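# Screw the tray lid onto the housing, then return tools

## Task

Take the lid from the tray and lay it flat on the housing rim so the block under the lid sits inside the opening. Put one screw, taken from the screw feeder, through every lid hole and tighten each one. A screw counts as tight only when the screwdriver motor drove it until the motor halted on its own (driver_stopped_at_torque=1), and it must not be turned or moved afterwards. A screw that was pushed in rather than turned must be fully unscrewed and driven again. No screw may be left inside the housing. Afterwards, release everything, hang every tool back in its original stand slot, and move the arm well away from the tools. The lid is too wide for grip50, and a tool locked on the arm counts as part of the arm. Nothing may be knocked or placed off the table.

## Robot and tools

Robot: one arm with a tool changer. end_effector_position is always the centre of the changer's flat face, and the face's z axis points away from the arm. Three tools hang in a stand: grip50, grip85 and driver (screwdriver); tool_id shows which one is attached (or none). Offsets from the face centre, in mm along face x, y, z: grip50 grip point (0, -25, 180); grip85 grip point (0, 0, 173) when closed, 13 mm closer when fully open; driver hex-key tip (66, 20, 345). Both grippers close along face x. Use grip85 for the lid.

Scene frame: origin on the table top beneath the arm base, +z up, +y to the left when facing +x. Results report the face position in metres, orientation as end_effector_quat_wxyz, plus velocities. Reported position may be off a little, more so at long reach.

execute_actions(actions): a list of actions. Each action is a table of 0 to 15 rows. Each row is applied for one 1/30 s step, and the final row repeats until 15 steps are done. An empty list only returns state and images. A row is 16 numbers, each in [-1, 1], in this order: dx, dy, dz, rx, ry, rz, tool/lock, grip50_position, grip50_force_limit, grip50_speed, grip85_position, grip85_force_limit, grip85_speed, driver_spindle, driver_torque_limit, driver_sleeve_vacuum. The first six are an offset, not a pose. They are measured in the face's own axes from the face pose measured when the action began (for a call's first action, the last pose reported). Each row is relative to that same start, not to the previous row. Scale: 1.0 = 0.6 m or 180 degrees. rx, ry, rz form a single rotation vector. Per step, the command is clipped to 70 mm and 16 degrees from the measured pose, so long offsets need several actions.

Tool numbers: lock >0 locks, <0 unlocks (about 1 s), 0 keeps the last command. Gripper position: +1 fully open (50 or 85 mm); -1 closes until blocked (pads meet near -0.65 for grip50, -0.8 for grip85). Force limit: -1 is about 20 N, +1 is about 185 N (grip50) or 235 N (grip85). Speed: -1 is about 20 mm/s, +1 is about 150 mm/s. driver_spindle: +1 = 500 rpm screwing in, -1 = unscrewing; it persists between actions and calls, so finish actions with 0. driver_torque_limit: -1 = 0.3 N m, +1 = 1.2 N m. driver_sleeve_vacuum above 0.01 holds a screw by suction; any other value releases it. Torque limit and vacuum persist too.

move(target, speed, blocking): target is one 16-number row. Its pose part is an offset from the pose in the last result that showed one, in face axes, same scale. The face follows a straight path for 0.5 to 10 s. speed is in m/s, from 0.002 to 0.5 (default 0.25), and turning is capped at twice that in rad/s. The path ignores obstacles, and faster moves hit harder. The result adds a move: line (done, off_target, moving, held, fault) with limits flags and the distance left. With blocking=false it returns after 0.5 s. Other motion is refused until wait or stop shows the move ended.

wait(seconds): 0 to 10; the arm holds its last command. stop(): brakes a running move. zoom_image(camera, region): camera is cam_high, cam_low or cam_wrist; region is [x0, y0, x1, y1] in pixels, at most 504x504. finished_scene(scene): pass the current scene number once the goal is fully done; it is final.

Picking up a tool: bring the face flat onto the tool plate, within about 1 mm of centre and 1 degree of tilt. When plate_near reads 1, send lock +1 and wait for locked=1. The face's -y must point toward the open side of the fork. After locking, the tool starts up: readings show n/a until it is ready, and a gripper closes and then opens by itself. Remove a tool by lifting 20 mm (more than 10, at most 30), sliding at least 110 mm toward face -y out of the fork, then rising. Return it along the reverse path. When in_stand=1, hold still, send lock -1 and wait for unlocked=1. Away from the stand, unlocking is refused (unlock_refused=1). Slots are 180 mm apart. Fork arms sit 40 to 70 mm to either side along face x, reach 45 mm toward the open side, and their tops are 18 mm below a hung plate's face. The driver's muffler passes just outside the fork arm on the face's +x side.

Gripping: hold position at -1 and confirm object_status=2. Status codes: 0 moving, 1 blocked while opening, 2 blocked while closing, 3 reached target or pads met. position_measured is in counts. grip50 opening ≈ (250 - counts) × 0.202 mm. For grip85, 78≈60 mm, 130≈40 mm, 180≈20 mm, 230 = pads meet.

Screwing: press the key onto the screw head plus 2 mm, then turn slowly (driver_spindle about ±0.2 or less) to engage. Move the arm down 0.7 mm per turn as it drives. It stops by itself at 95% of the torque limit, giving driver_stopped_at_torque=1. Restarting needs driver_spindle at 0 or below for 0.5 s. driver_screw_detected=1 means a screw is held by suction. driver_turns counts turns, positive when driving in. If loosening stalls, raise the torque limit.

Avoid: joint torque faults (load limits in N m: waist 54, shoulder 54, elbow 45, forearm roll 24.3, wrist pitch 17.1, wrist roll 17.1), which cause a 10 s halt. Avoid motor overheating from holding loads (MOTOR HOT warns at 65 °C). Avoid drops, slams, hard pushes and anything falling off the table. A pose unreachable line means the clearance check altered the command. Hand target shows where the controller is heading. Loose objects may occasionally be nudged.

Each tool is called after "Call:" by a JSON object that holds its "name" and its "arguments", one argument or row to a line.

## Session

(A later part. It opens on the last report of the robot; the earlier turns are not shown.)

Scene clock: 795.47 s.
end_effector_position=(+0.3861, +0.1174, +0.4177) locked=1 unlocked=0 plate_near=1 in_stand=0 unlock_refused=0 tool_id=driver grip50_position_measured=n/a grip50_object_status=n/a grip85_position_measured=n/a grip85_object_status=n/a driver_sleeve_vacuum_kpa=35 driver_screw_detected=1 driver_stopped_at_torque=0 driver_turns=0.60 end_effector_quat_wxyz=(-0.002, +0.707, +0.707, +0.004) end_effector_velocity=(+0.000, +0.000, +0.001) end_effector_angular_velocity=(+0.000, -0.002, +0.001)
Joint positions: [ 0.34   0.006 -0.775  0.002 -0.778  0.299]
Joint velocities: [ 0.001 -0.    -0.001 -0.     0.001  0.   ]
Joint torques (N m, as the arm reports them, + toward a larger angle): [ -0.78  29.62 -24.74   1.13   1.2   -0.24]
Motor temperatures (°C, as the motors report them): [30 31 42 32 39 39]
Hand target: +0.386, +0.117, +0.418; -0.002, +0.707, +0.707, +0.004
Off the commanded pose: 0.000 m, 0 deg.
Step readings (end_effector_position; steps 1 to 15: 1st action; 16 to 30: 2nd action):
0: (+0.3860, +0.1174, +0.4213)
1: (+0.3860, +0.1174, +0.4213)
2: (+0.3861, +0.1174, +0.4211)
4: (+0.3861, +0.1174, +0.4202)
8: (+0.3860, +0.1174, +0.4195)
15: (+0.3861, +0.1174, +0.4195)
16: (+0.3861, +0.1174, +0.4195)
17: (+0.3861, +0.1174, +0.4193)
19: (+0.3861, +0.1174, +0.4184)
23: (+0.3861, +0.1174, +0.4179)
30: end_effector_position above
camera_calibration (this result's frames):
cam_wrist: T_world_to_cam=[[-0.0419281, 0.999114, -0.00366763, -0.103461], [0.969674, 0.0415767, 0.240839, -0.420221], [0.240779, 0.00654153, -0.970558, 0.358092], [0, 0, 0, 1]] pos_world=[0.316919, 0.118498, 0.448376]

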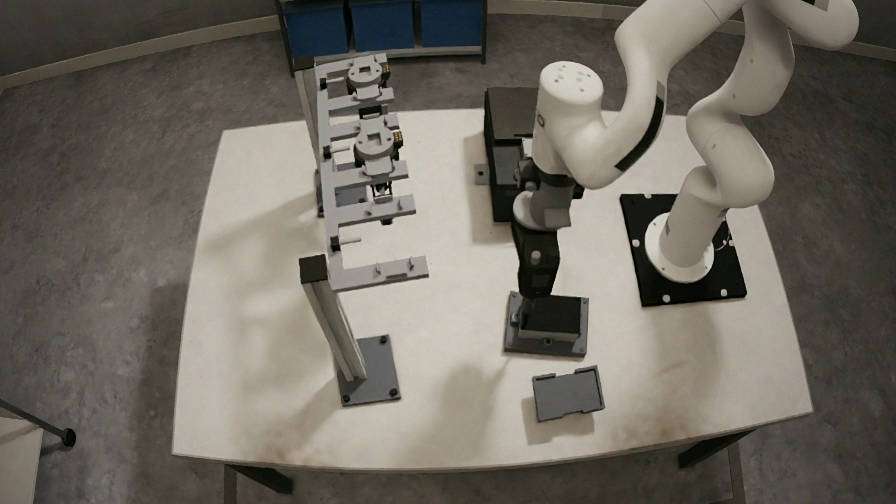

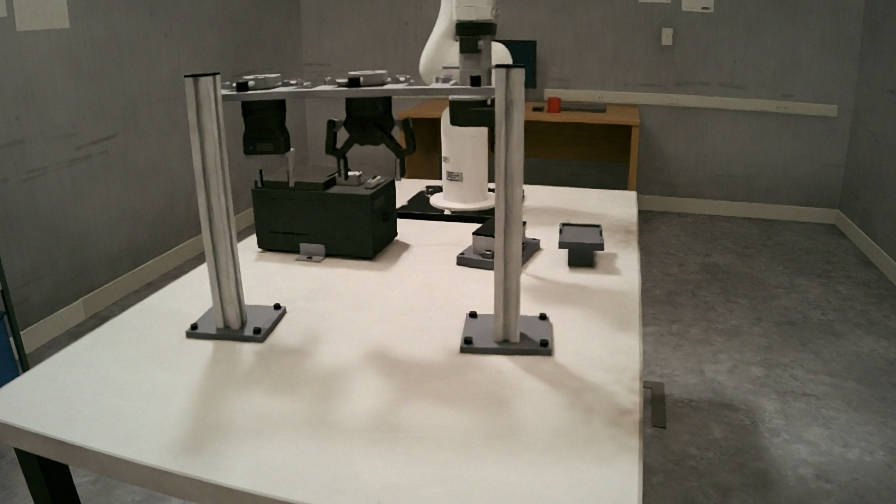

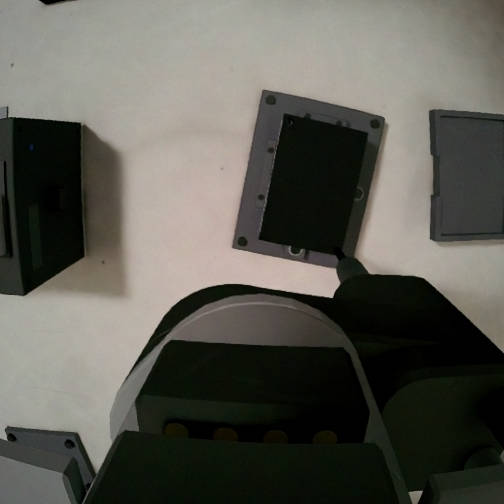

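Call:
{"name": "execute_actions", "arguments": {
  "actions": [
    [[0,0,0.003,0,0,0,0,0,0,0,0,0,0,0,-0.3,1]]
  ]
}}

Call:
{"name": "zoom_image", "arguments": {
  "camera": "cam_wrist",
  "region": [300,210,370,280]
}}

Scene clock: 800.50 s.
end_effector_position=(+0.3861, +0.1174, +0.4160) locked=1 unlocked=0 plate_near=1 in_stand=0 unlock_refused=0 tool_id=driver grip50_position_measured=n/a grip50_object_status=n/a grip85_position_measured=n/a grip85_object_status=n/a driver_sleeve_vacuum_kpa=36 driver_screw_detected=1 driver_stopped_at_torque=0 driver_turns=0.60 end_effector_quat_wxyz=(-0.002, +0.707, +0.707, +0.004) end_effector_velocity=(+0.000, +0.000, -0.000) end_effector_angular_velocity=(+0.000, -0.002, +0.001)
Joint positions: [ 0.34   0.004 -0.773  0.002 -0.774  0.299]
Joint velocities: [ 0.001  0.     0.    -0.001  0.002  0.   ]
Joint torques (N m, as the arm reports them, + toward a larger angle): [ -1.59  29.57 -23.93   0.92   1.27  -0.18]
Motor temperatures (°C, as the motors report them): [30 31 42 32 40 39]
Hand target: +0.386, +0.117, +0.416; -0.002, +0.707, +0.707, +0.004
Off the commanded pose: 0.000 m, 0 deg.
Step readings (end_effector_position):
0: (+0.3861, +0.1174, +0.4177)
1: (+0.3861, +0.1174, +0.4177)
2: (+0.3861, +0.1174, +0.4175)
4: (+0.3861, +0.1174, +0.4167)
8: (+0.3861, +0.1174, +0.4160)
15: end_effector_position above
camera_calibration (this result's frames):
cam_wrist: T_world_to_cam=[[-0.0419257, 0.999114, -0.00367987, -0.103471], [0.969675, 0.0415774, 0.240834, -0.419797], [0.240774, 0.00652884, -0.970559, 0.35637], [0, 0, 0, 1]] pos_world=[0.316924, 0.118507, 0.446599]

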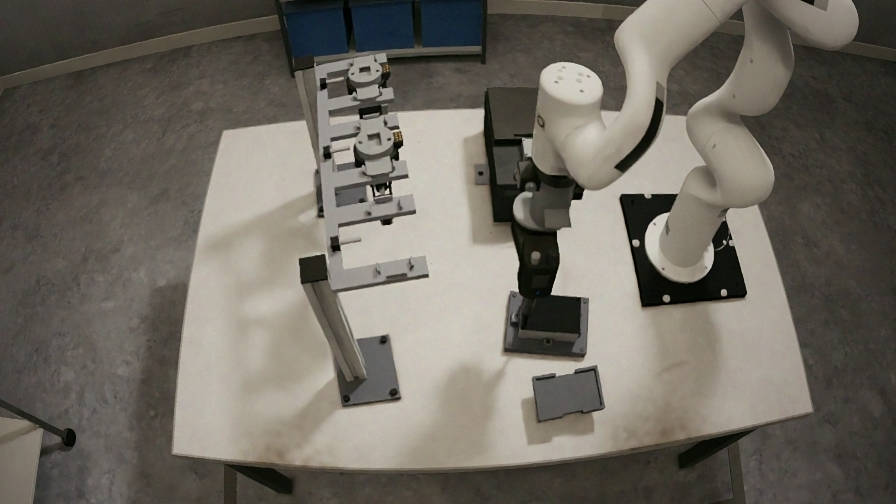

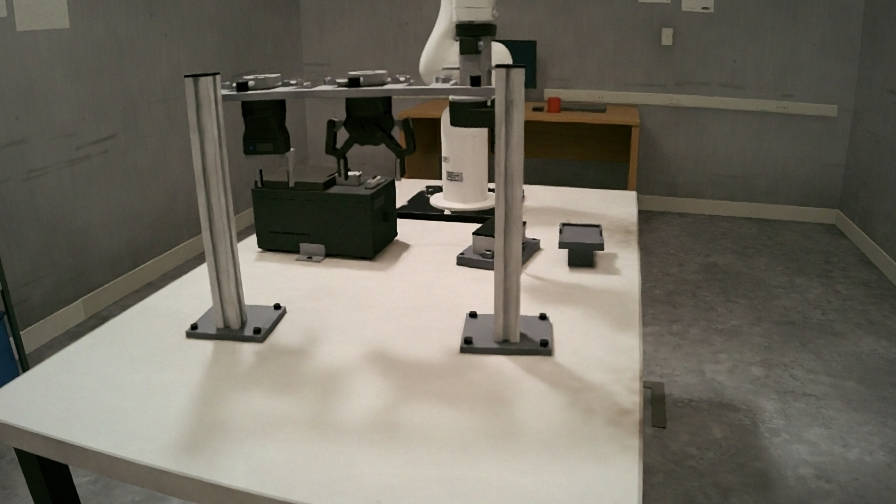

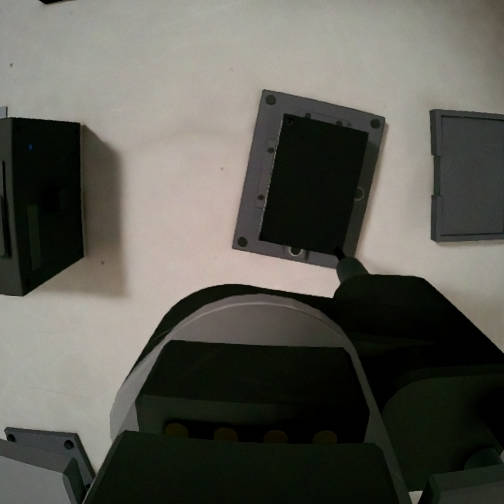

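Region (300, 210, 370, 280) of cam_wrist's 504x504 image, scaled by 7.200, with more detail than that image has.

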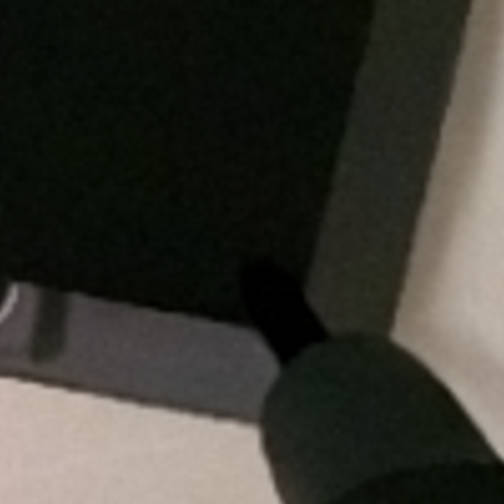

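Call:
{"name": "execute_actions", "arguments": {
  "actions": [
    [[0,0,0.001,0,0,0,0,0,0,0,0,0,0,0.2,-0.3,1]],
    [[0,0,0.001,0,0,0,0,0,0,0,0,0,0,0.2,-0.3,1]],
    [[0,0,0,0,0,0,0,0,0,0,0,0,0,0,-0.3,1]]
  ]
}}

Scene clock: 812.50 s.
end_effector_position=(+0.3860, +0.1174, +0.4147) locked=1 unlocked=0 plate_near=1 in_stand=0 unlock_refused=0 tool_id=driver grip50_position_measured=n/a grip50_object_status=n/a grip85_position_measured=n/a grip85_object_status=n/a driver_sleeve_vacuum_kpa=38 driver_screw_detected=1 driver_stopped_at_torque=0 driver_turns=2.21 end_effector_quat_wxyz=(-0.002, +0.707, +0.707, +0.004) end_effector_velocity=(-0.001, -0.000, +0.000) end_effector_angular_velocity=(-0.001, +0.003, +0.000)
Joint positions: [ 0.34   0.003 -0.771  0.002 -0.771  0.299]
Joint velocities: [ 0.     0.    -0.    -0.001 -0.004  0.   ]
Joint torques (N m, as the arm reports them, + toward a larger angle): [ -0.2   29.17 -24.09   0.82   1.43  -0.27]
Motor temperatures (°C, as the motors report them): [30 31 42 32 40 39]
Hand target: +0.386, +0.117, +0.415; -0.002, +0.707, +0.707, +0.004
Off the commanded pose: 0.000 m, 0 deg.
Step readings (end_effector_position; steps 1 to 15: 1st action; 16 to 30: 2nd action; 31 to 45: 3rd action):
0: (+0.3861, +0.1174, +0.4159)
1: (+0.3861, +0.1174, +0.4159)
2: (+0.3861, +0.1174, +0.4159)
4: (+0.3861, +0.1174, +0.4156)
8: (+0.3861, +0.1174, +0.4154)
15: (+0.3860, +0.1174, +0.4154)
16: (+0.3860, +0.1174, +0.4154)
17: (+0.3861, +0.1174, +0.4153)
19: (+0.3860, +0.1174, +0.4150)
23: (+0.3860, +0.1173, +0.4148)
30: (+0.3860, +0.1174, +0.4147)
31: (+0.3860, +0.1174, +0.4147)
32: (+0.3860, +0.1174, +0.4147)
34: (+0.3860, +0.1174, +0.4147)
38: (+0.3860, +0.1174, +0.4147)
45: end_effector_position above
camera_calibration (this result's frames):
cam_wrist: T_world_to_cam=[[-0.0419291, 0.999113, -0.00380359, -0.103394], [0.969733, 0.0416121, 0.240596, -0.419391], [0.240541, 0.0063995, -0.970618, 0.355325], [0, 0, 0, 1]] pos_world=[0.316892, 0.11848, 0.445396]

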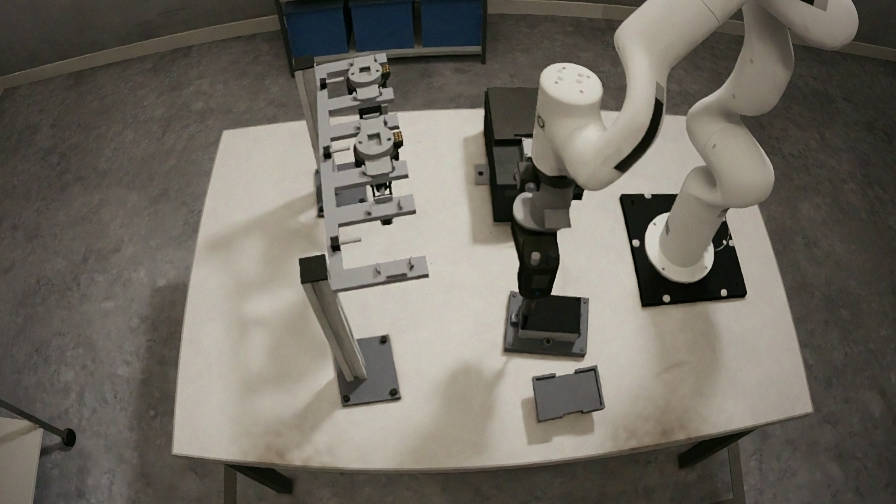

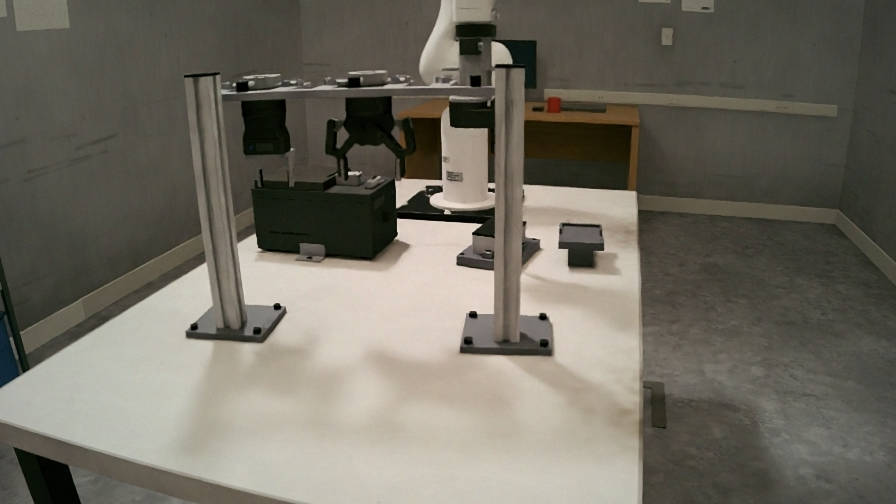

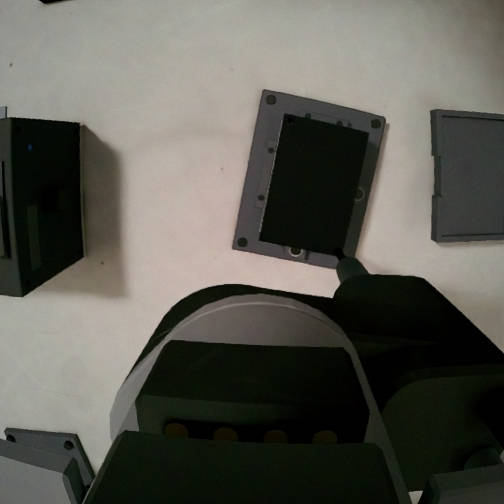

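Call:
{"name": "zoom_image", "arguments": {
  "camera": "cam_low",
  "region": [440,190,560,280]
}}

Call:
{"name": "zoom_image", "arguments": {
  "camera": "cam_high",
  "region": [490,270,600,360]
}}

Region (440, 190, 560, 280) of cam_low's 896x504 image, scaled by 4.200, with more detail than that image has; it fills the top 378 rows of this view, and the rest is white.

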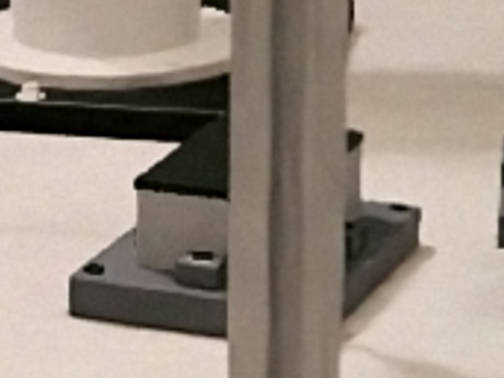

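Region (490, 270, 600, 360) of cam_high's 896x504 image, scaled by 4.582, with more detail than that image has; it fills the top 412 rows of this view, and the rest is white.

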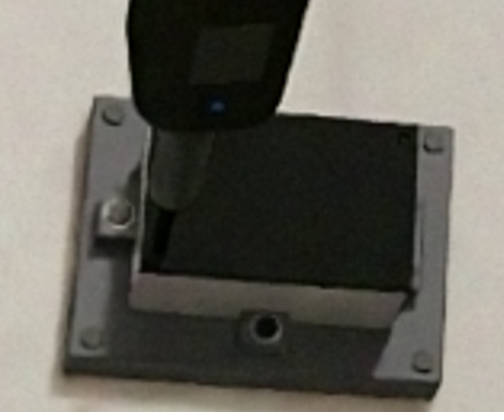

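Call:
{"name": "execute_actions", "arguments": {
  "actions": [
    [[0,0,0.001,0,0,0,0,0,0,0,0,0,0,0.2,-0.3,1]],
    [[0,0,0.001,0,0,0,0,0,0,0,0,0,0,0.2,-0.3,1]],
    [[0,0,0.001,0,0,0,0,0,0,0,0,0,0,0.2,-0.3,1]],
    [[0,0,0,0,0,0,0,0,0,0,0,0,0,0,-0.3,1]]
  ]
}}

Scene clock: 835.23 s.
end_effector_position=(+0.3860, +0.1174, +0.4129) locked=1 unlocked=0 plate_near=1 in_stand=0 unlock_refused=0 tool_id=driver grip50_position_measured=n/a grip50_object_status=n/a grip85_position_measured=n/a grip85_object_status=n/a driver_sleeve_vacuum_kpa=39 driver_screw_detected=1 driver_stopped_at_torque=0 driver_turns=4.65 end_effector_quat_wxyz=(-0.002, +0.707, +0.707, +0.004) end_effector_velocity=(+0.000, +0.000, +0.000) end_effector_angular_velocity=(-0.000, +0.000, +0.001)
Joint positions: [ 0.34   0.    -0.769  0.002 -0.767  0.299]
Joint velocities: [ 0.    -0.    -0.001 -0.    -0.001 -0.   ]
Joint torques (N m, as the arm reports them, + toward a larger angle): [ -1.49  30.26 -23.94   1.35   1.37  -0.38]
Motor temperatures (°C, as the motors report them): [30 31 42 32 40 39]
Hand target: +0.386, +0.117, +0.413; -0.002, +0.707, +0.707, +0.004
Off the commanded pose: 0.000 m, 0 deg.
Step readings (end_effector_position; steps 1 to 15: 1st action; 16 to 30: 2nd action; 31 to 45: 3rd action; 46 to 60: 4th action):
0: (+0.3860, +0.1174, +0.4147)
1: (+0.3860, +0.1174, +0.4147)
2: (+0.3860, +0.1174, +0.4147)
4: (+0.3860, +0.1174, +0.4144)
8: (+0.3860, +0.1174, +0.4142)
15: (+0.3860, +0.1174, +0.4141)
16: (+0.3860, +0.1174, +0.4141)
17: (+0.3860, +0.1174, +0.4141)
19: (+0.3860, +0.1174, +0.4138)
23: (+0.3860, +0.1174, +0.4136)
30: (+0.3860, +0.1174, +0.4135)
31: (+0.3860, +0.1174, +0.4135)
32: (+0.3860, +0.1174, +0.4135)
34: (+0.3860, +0.1174, +0.4132)
38: (+0.3860, +0.1174, +0.4130)
45: (+0.3860, +0.1174, +0.4129)
46: (+0.3860, +0.1174, +0.4129)
47: (+0.3860, +0.1174, +0.4129)
49: (+0.3860, +0.1174, +0.4129)
53: (+0.3860, +0.1174, +0.4129)
60: end_effector_position above
camera_calibration (this result's frames):
cam_wrist: T_world_to_cam=[[-0.0419222, 0.999114, -0.00382542, -0.1034], [0.969739, 0.0416108, 0.240572, -0.418948], [0.240518, 0.00637563, -0.970624, 0.353589], [0, 0, 0, 1]] pos_world=[0.316891, 0.118487, 0.443593]

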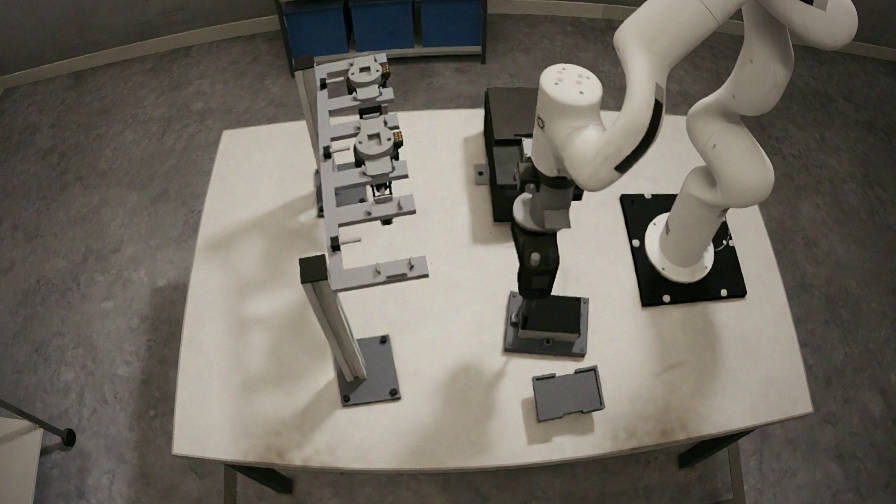

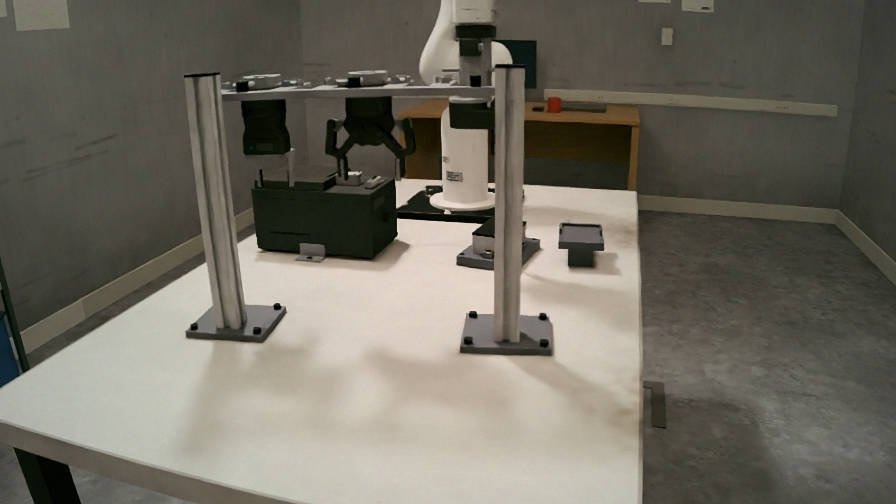

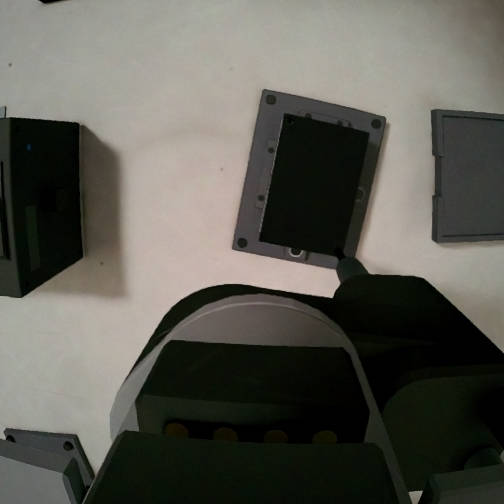

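Call:
{"name": "execute_actions", "arguments": {
  "actions": [
    [[0,0,0.001,0,0,0,0,0,0,0,0,0,0,0.2,-0.3,1]],
    [[0,0,0.001,0,0,0,0,0,0,0,0,0,0,0.2,-0.3,1]],
    [[0,0,0.001,0,0,0,0,0,0,0,0,0,0,0.2,-0.3,1]],
    [[0,0,0,0,0,0,0,0,0,0,0,0,0,0,-0.3,1]]
  ]
}}

Scene clock: 844.07 s.
end_effector_position=(+0.3860, +0.1174, +0.4111) locked=1 unlocked=0 plate_near=1 in_stand=0 unlock_refused=0 tool_id=driver grip50_position_measured=n/a grip50_object_status=n/a grip85_position_measured=n/a grip85_object_status=n/a driver_sleeve_vacuum_kpa=40 driver_screw_detected=1 driver_stopped_at_torque=0 driver_turns=7.09 end_effector_quat_wxyz=(-0.002, +0.707, +0.707, +0.004) end_effector_velocity=(+0.000, +0.000, -0.000) end_effector_angular_velocity=(+0.000, -0.000, -0.000)
Joint positions: [ 0.34  -0.002 -0.767  0.002 -0.762  0.299]
Joint velocities: [ 0. -0. -0.  0.  0.  0.]
Joint torques (N m, as the arm reports them, + toward a larger angle): [ -0.42  28.81 -24.25   1.53   1.39  -0.31]
Motor temperatures (°C, as the motors report them): [30 31 42 32 40 39]
Hand target: +0.386, +0.117, +0.411; -0.002, +0.707, +0.707, +0.004
Off the commanded pose: 0.000 m, 0 deg.
Step readings (end_effector_position; steps 1 to 15: 1st action; 16 to 30: 2nd action; 31 to 45: 3rd action; 46 to 60: 4th action):
0: (+0.3860, +0.1174, +0.4129)
1: (+0.3860, +0.1174, +0.4129)
2: (+0.3860, +0.1174, +0.4129)
4: (+0.3860, +0.1174, +0.4126)
8: (+0.3860, +0.1174, +0.4124)
15: (+0.3860, +0.1174, +0.4123)
16: (+0.3860, +0.1174, +0.4123)
17: (+0.3860, +0.1174, +0.4123)
19: (+0.3860, +0.1174, +0.4120)
23: (+0.3860, +0.1174, +0.4118)
30: (+0.3860, +0.1174, +0.4117)
31: (+0.3860, +0.1174, +0.4117)
32: (+0.3860, +0.1174, +0.4117)
34: (+0.3860, +0.1174, +0.4114)
38: (+0.3860, +0.1174, +0.4112)
45: (+0.3860, +0.1174, +0.4111)
46: (+0.3860, +0.1174, +0.4111)
47: (+0.3860, +0.1174, +0.4111)
49: (+0.3860, +0.1174, +0.4111)
53: (+0.3860, +0.1174, +0.4111)
60: end_effector_position above
camera_calibration (this result's frames):
cam_wrist: T_world_to_cam=[[-0.041914, 0.999114, -0.0038534, -0.103402], [0.969746, 0.0416097, 0.240544, -0.418503], [0.240491, 0.00634532, -0.970631, 0.351853], [0, 0, 0, 1]] pos_world=[0.31689, 0.118491, 0.441789]

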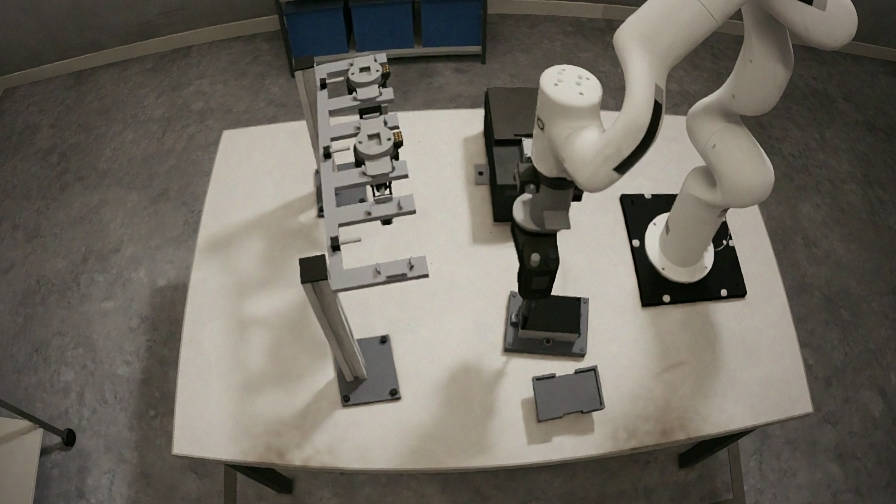

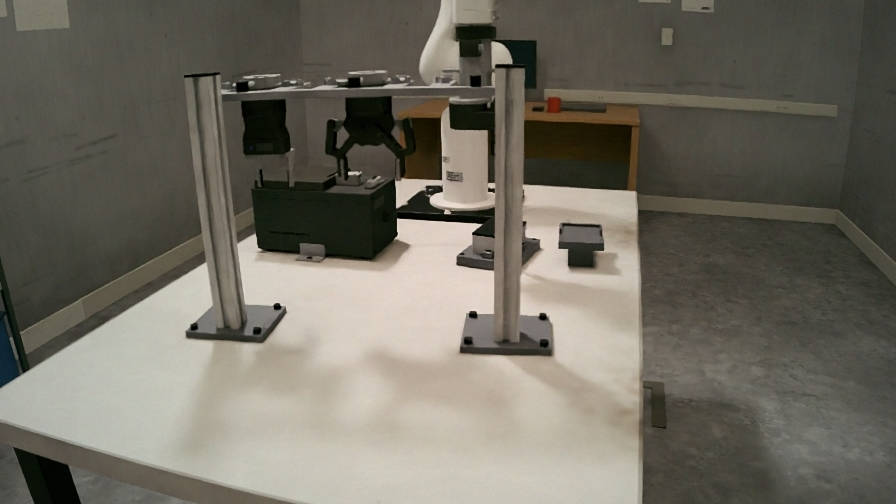

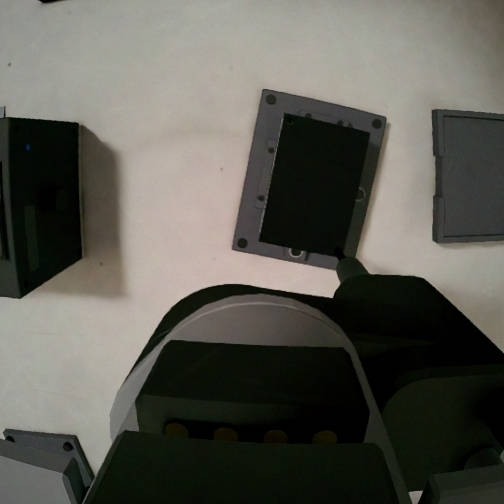

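Call:
{"name": "execute_actions", "arguments": {
  "actions": [
    [[0,0,0.001,0,0,0,0,0,0,0,0,0,0,0.2,-0.3,1]],
    [[0,0,0.001,0,0,0,0,0,0,0,0,0,0,0.2,-0.3,1]],
    [[0,0,0.001,0,0,0,0,0,0,0,0,0,0,0.2,-0.3,1]],
    [[0,0,0,0,0,0,0,0,0,0,0,0,0,0,-0.3,1]]
  ]
}}

Scene clock: 853.00 s.
end_effector_position=(+0.3860, +0.1174, +0.4094) locked=1 unlocked=0 plate_near=1 in_stand=0 unlock_refused=0 tool_id=driver grip50_position_measured=n/a grip50_object_status=n/a grip85_position_measured=n/a grip85_object_status=n/a driver_sleeve_vacuum_kpa=40 driver_screw_detected=1 driver_stopped_at_torque=1 driver_turns=7.33 end_effector_quat_wxyz=(-0.002, +0.708, +0.707, +0.004) end_effector_velocity=(+0.000, -0.000, +0.000) end_effector_angular_velocity=(+0.001, -0.001, -0.000)
Joint positions: [ 0.34  -0.004 -0.765  0.002 -0.758  0.3  ]
Joint velocities: [-0.     0.    -0.     0.     0.    -0.001]
Joint torques (N m, as the arm reports them, + toward a larger angle): [  0.36  27.86 -23.33   1.55   1.52  -0.35]
Motor temperatures (°C, as the motors report them): [30 31 42 32 40 39]
Hand target: +0.386, +0.117, +0.409; -0.002, +0.708, +0.707, +0.004
Off the commanded pose: 0.000 m, 0 deg.
Step readings (end_effector_position; steps 1 to 15: 1st action; 16 to 30: 2nd action; 31 to 45: 3rd action; 46 to 60: 4th action):
0: (+0.3860, +0.1174, +0.4111)
1: (+0.3860, +0.1174, +0.4111)
2: (+0.3860, +0.1174, +0.4111)
4: (+0.3860, +0.1174, +0.4108)
8: (+0.3860, +0.1174, +0.4106)
15: (+0.3860, +0.1174, +0.4105)
16: (+0.3860, +0.1174, +0.4105)
17: (+0.3860, +0.1174, +0.4105)
19: (+0.3860, +0.1174, +0.4102)
23: (+0.3860, +0.1174, +0.4100)
30: (+0.3860, +0.1174, +0.4099)
31: (+0.3860, +0.1174, +0.4099)
32: (+0.3860, +0.1174, +0.4099)
34: (+0.3860, +0.1174, +0.4096)
38: (+0.3860, +0.1174, +0.4094)
45: (+0.3860, +0.1174, +0.4094)
46: (+0.3860, +0.1174, +0.4094)
47: (+0.3860, +0.1174, +0.4094)
49: (+0.3860, +0.1174, +0.4094)
53: (+0.3860, +0.1174, +0.4094)
60: end_effector_position above
camera_calibration (this result's frames):
cam_wrist: T_world_to_cam=[[-0.0416945, 0.999123, -0.00385542, -0.103495], [0.969768, 0.0413975, 0.240491, -0.418035], [0.240439, 0.00628828, -0.970644, 0.350158], [0, 0, 0, 1]] pos_world=[0.31689, 0.118508, 0.440013]

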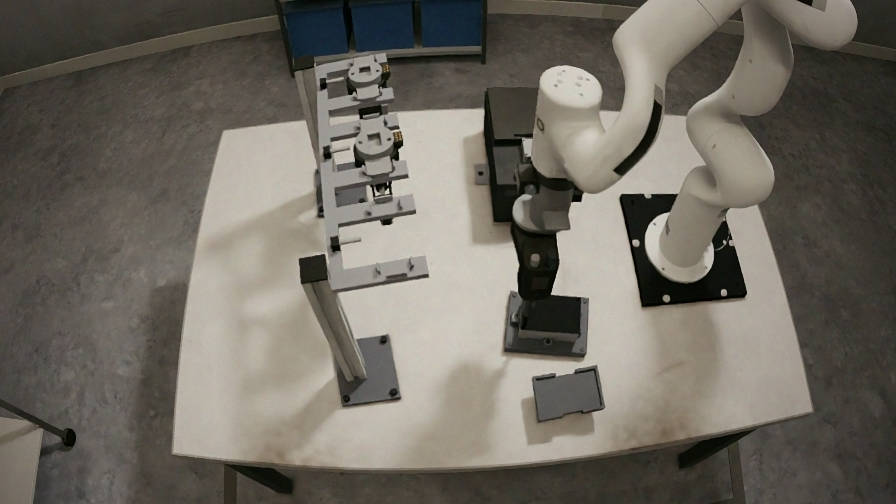

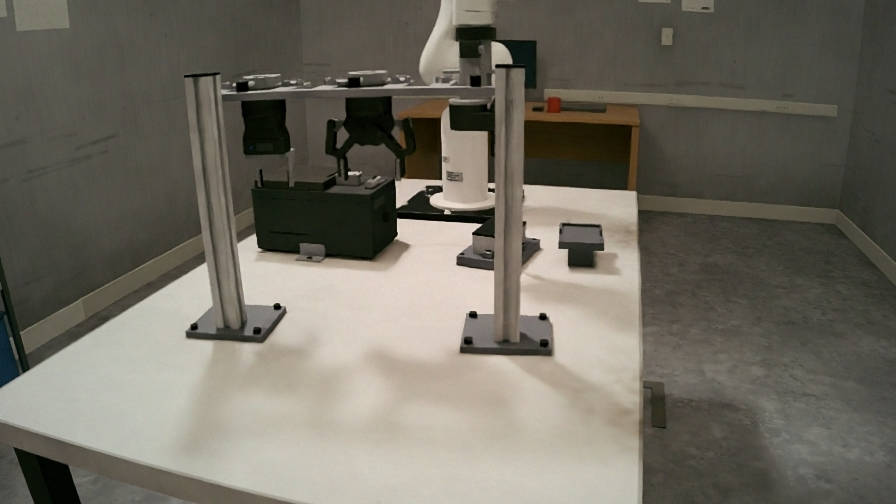

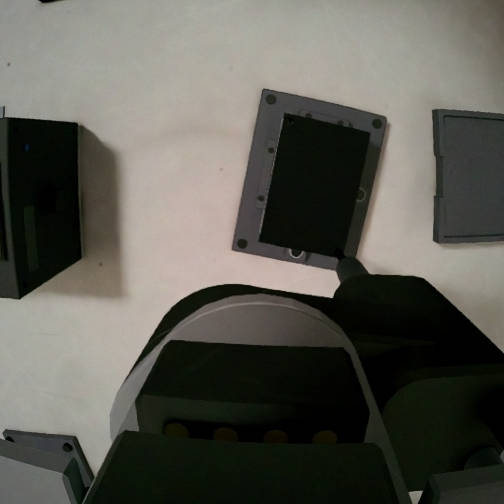

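Call:
{"name": "execute_actions", "arguments": {
  "actions": [
    [[0,0,0,0,0,0,0,0,0,0,0,0,0,0,-0.3,0]],
    [[0,0,-0.06,0,0,0,0,0,0,0,0,0,0,0,-0.3,0]]
  ]
}}

Call:
{"name": "zoom_image", "arguments": {
  "camera": "cam_wrist",
  "region": [290,200,370,280]
}}

Scene clock: 866.20 s.
end_effector_position=(+0.3857, +0.1171, +0.4449) locked=1 unlocked=0 plate_near=1 in_stand=0 unlock_refused=0 tool_id=driver grip50_position_measured=n/a grip50_object_status=n/a grip85_position_measured=n/a grip85_object_status=n/a driver_sleeve_vacuum_kpa=0 driver_screw_detected=0 driver_stopped_at_torque=1 driver_turns=7.33 end_effector_quat_wxyz=(-0.002, +0.707, +0.707, +0.003) end_effector_velocity=(+0.001, +0.000, +0.003) end_effector_angular_velocity=(+0.002, -0.005, -0.001)
Joint positions: [ 0.34   0.038 -0.81   0.002 -0.846  0.299]
Joint velocities: [-0.     0.002 -0.005  0.    -0.001  0.   ]
Joint torques (N m, as the arm reports them, + toward a larger angle): [ -1.05  30.18 -24.73   0.65   0.79  -0.2 ]
Motor temperatures (°C, as the motors report them): [30 31 41 32 40 39]
Hand target: +0.386, +0.117, +0.445; -0.002, +0.707, +0.707, +0.004
Off the commanded pose: 0.001 m, 0 deg.
Step readings (end_effector_position; steps 1 to 15: 1st action; 16 to 30: 2nd action):
0: (+0.3860, +0.1174, +0.4094)
1: (+0.3860, +0.1174, +0.4094)
2: (+0.3860, +0.1174, +0.4094)
4: (+0.3860, +0.1174, +0.4094)
8: (+0.3860, +0.1174, +0.4094)
15: (+0.3860, +0.1174, +0.4094)
16: (+0.3860, +0.1174, +0.4094)
17: (+0.3860, +0.1173, +0.4103)
19: (+0.3858, +0.1172, +0.4236)
23: (+0.3867, +0.1175, +0.4443)
30: end_effector_position above
camera_calibration (this result's frames):
cam_wrist: T_world_to_cam=[[-0.0418807, 0.999115, -0.0040031, -0.102967], [0.970019, 0.0416204, 0.239439, -0.425938], [0.239394, 0.00614481, -0.970903, 0.385258], [0, 0, 0, 1]] pos_world=[0.316627, 0.118236, 0.475623]

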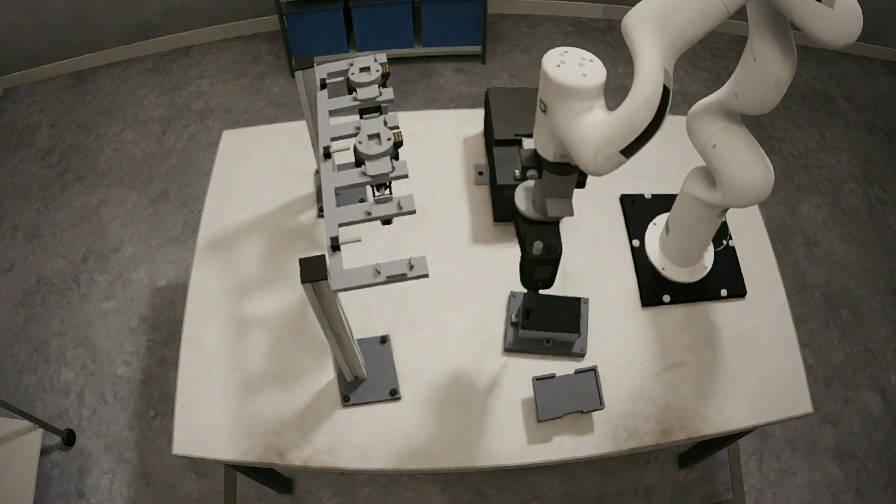

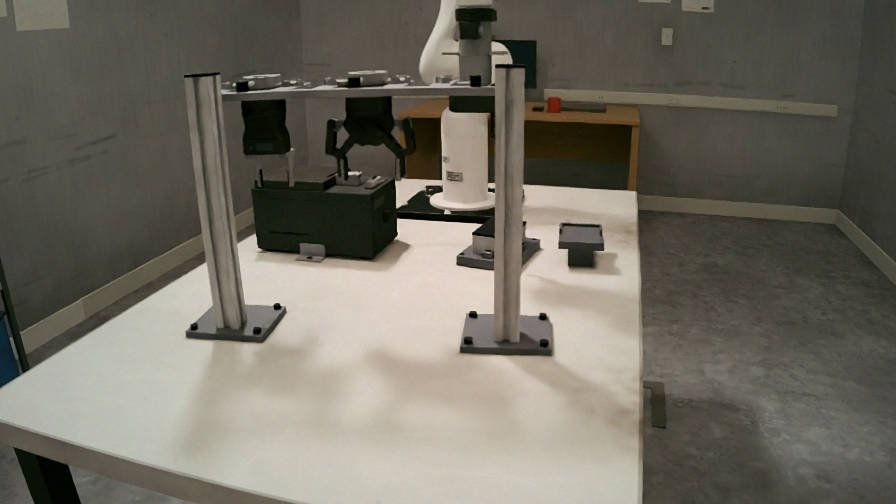

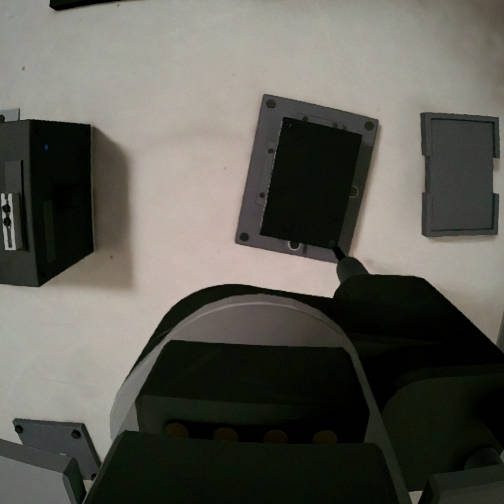

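Region (290, 200, 370, 280) of cam_wrist's 504x504 image, scaled by 6.300, with more detail than that image has.

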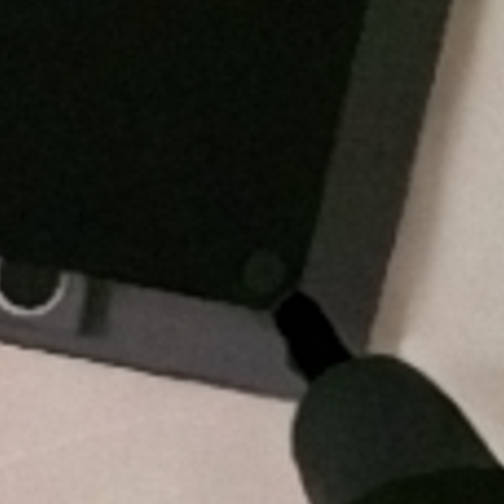

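Call:
{"name": "move", "arguments": {
  "target": [-0.15,-0.02,-0.205,0,0,0,0,0,0,0,0,0,0,0,-0.3,0],
  "speed": 0.25
}}

Call:
{"name": "move", "arguments": {
  "target": [-0.342,-0.030,0.02,0,0,0,0,0,0,0,0,0,0,0,-0.3,0],
  "speed": 0.25
}}

Call:
{"name": "zoom_image", "arguments": {
  "camera": "cam_wrist",
  "region": [290,190,380,280]
}}

Scene clock: 879.43 s.
end_effector_position=(+0.3734, +0.0265, +0.5668) locked=1 unlocked=0 plate_near=1 in_stand=0 unlock_refused=0 tool_id=driver grip50_position_measured=n/a grip50_object_status=n/a grip85_position_measured=n/a grip85_object_status=n/a driver_sleeve_vacuum_kpa=0 driver_screw_detected=0 driver_stopped_at_torque=1 driver_turns=7.33 end_effector_quat_wxyz=(-0.002, +0.707, +0.707, +0.003) end_effector_velocity=(+0.000, -0.001, +0.003) end_effector_angular_velocity=(+0.000, -0.002, -0.001)
Joint positions: [ 0.119  0.194 -0.95   0.002 -1.143  0.078]
Joint velocities: [-0.003  0.001 -0.006 -0.    -0.004 -0.003]
Joint torques (N m, as the arm reports them, + toward a larger angle): [ -2.22  22.71 -26.61   1.19   0.45  -0.24]
Motor temperatures (°C, as the motors report them): [30 31 42 32 40 39]
Hand target: +0.373, +0.026, +0.567; -0.002, +0.707, +0.707, +0.004
Off the commanded pose: 0.001 m, 0 deg.
move: done
camera_calibration (this result's frames):
cam_wrist: T_world_to_cam=[[-0.0424663, 0.99909, -0.00399306, -0.0122974], [0.970095, 0.0421892, 0.239029, -0.439188], [0.23898, 0.00627702, -0.971004, 0.507373], [0, 0, 0, 1]] pos_world=[0.30428, 0.0276304, 0.597591]

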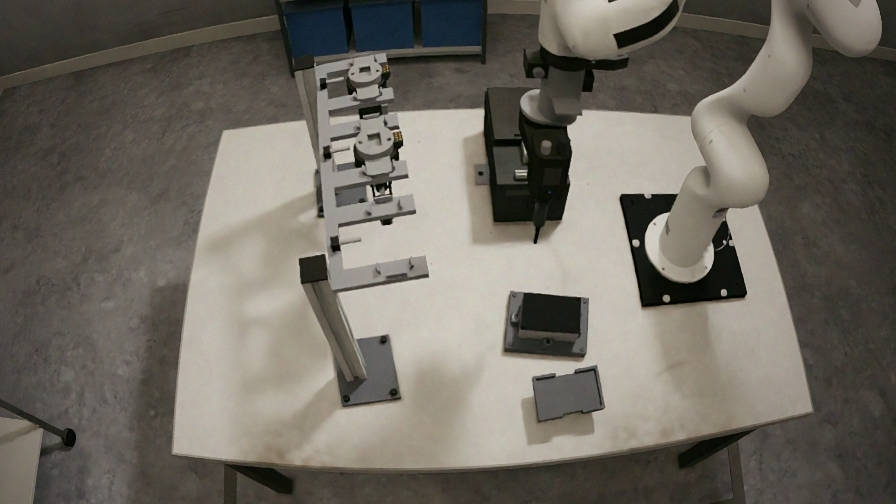

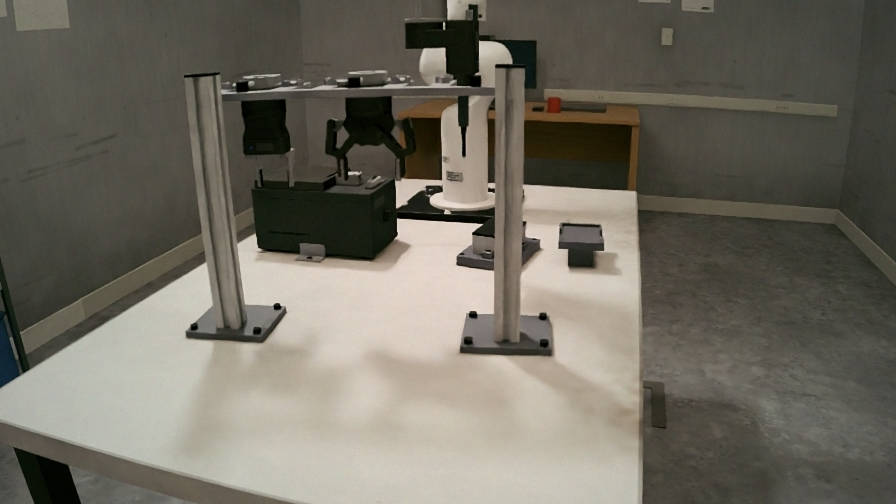

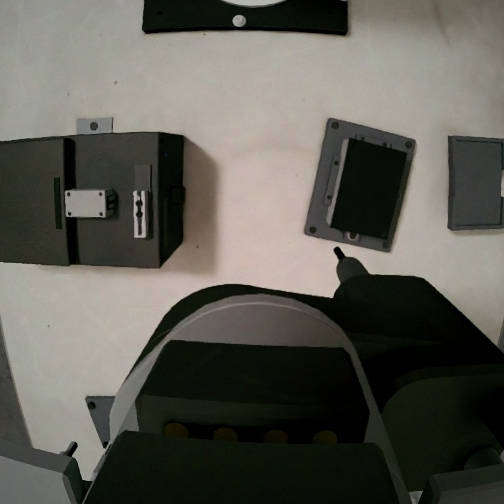

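Scene clock: 880.77 s.
end_effector_position=(+0.3550, -0.1783, +0.5536) locked=1 unlocked=0 plate_near=1 in_stand=0 unlock_refused=0 tool_id=driver grip50_position_measured=n/a grip50_object_status=n/a grip85_position_measured=n/a grip85_object_status=n/a driver_sleeve_vacuum_kpa=0 driver_screw_detected=0 driver_stopped_at_torque=1 driver_turns=7.33 end_effector_quat_wxyz=(-0.002, +0.707, +0.707, +0.003) end_effector_velocity=(+0.001, -0.002, +0.000) end_effector_angular_velocity=(-0.002, -0.003, +0.001)
Joint positions: [-0.419  0.134 -0.975  0.002 -1.108 -0.459]
Joint velocities: [-0.003 -0.002 -0.002 -0.001  0.003 -0.003]
Joint torques (N m, as the arm reports them, + toward a larger angle): [ -1.02  26.64 -26.51   1.02  -0.06  -0.19]
Motor temperatures (°C, as the motors report them): [30 31 42 32 40 39]
Hand target: +0.355, -0.179, +0.554; -0.002, +0.707, +0.707, +0.003
Off the commanded pose: 0.001 m, 0 deg.
move: done
camera_calibration (this result's frames):
cam_wrist: T_world_to_cam=[[-0.0427211, 0.999076, -0.00477513, 0.192062], [0.969957, 0.0426208, 0.239515, -0.409709], [0.239497, 0.00560069, -0.970881, 0.499795], [0, 0, 0, 1]] pos_world=[0.285906, -0.177221, 0.58429]

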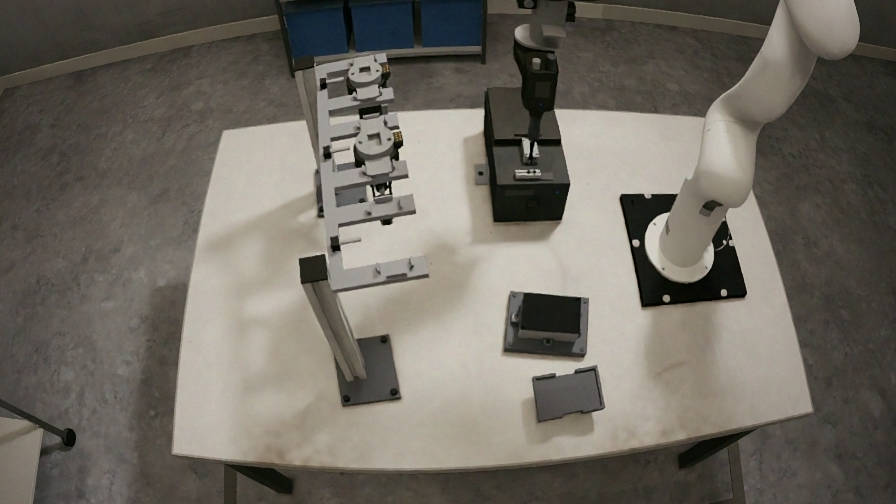

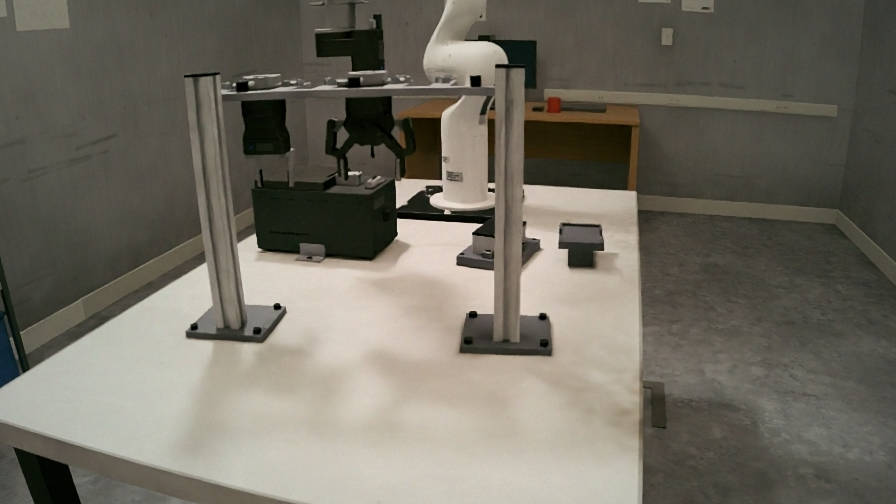

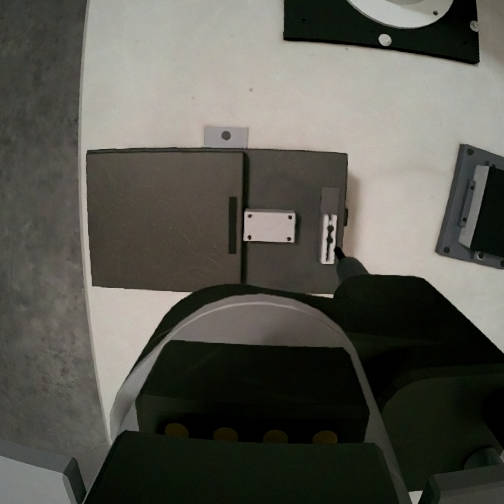

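Region (290, 190, 380, 280) of cam_wrist's 504x504 image, scaled by 5.600, with more detail than that image has.

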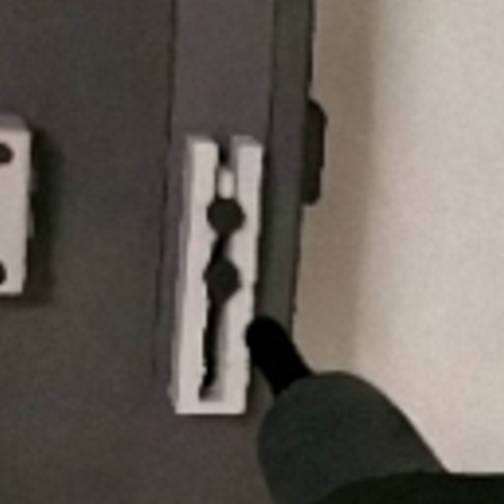

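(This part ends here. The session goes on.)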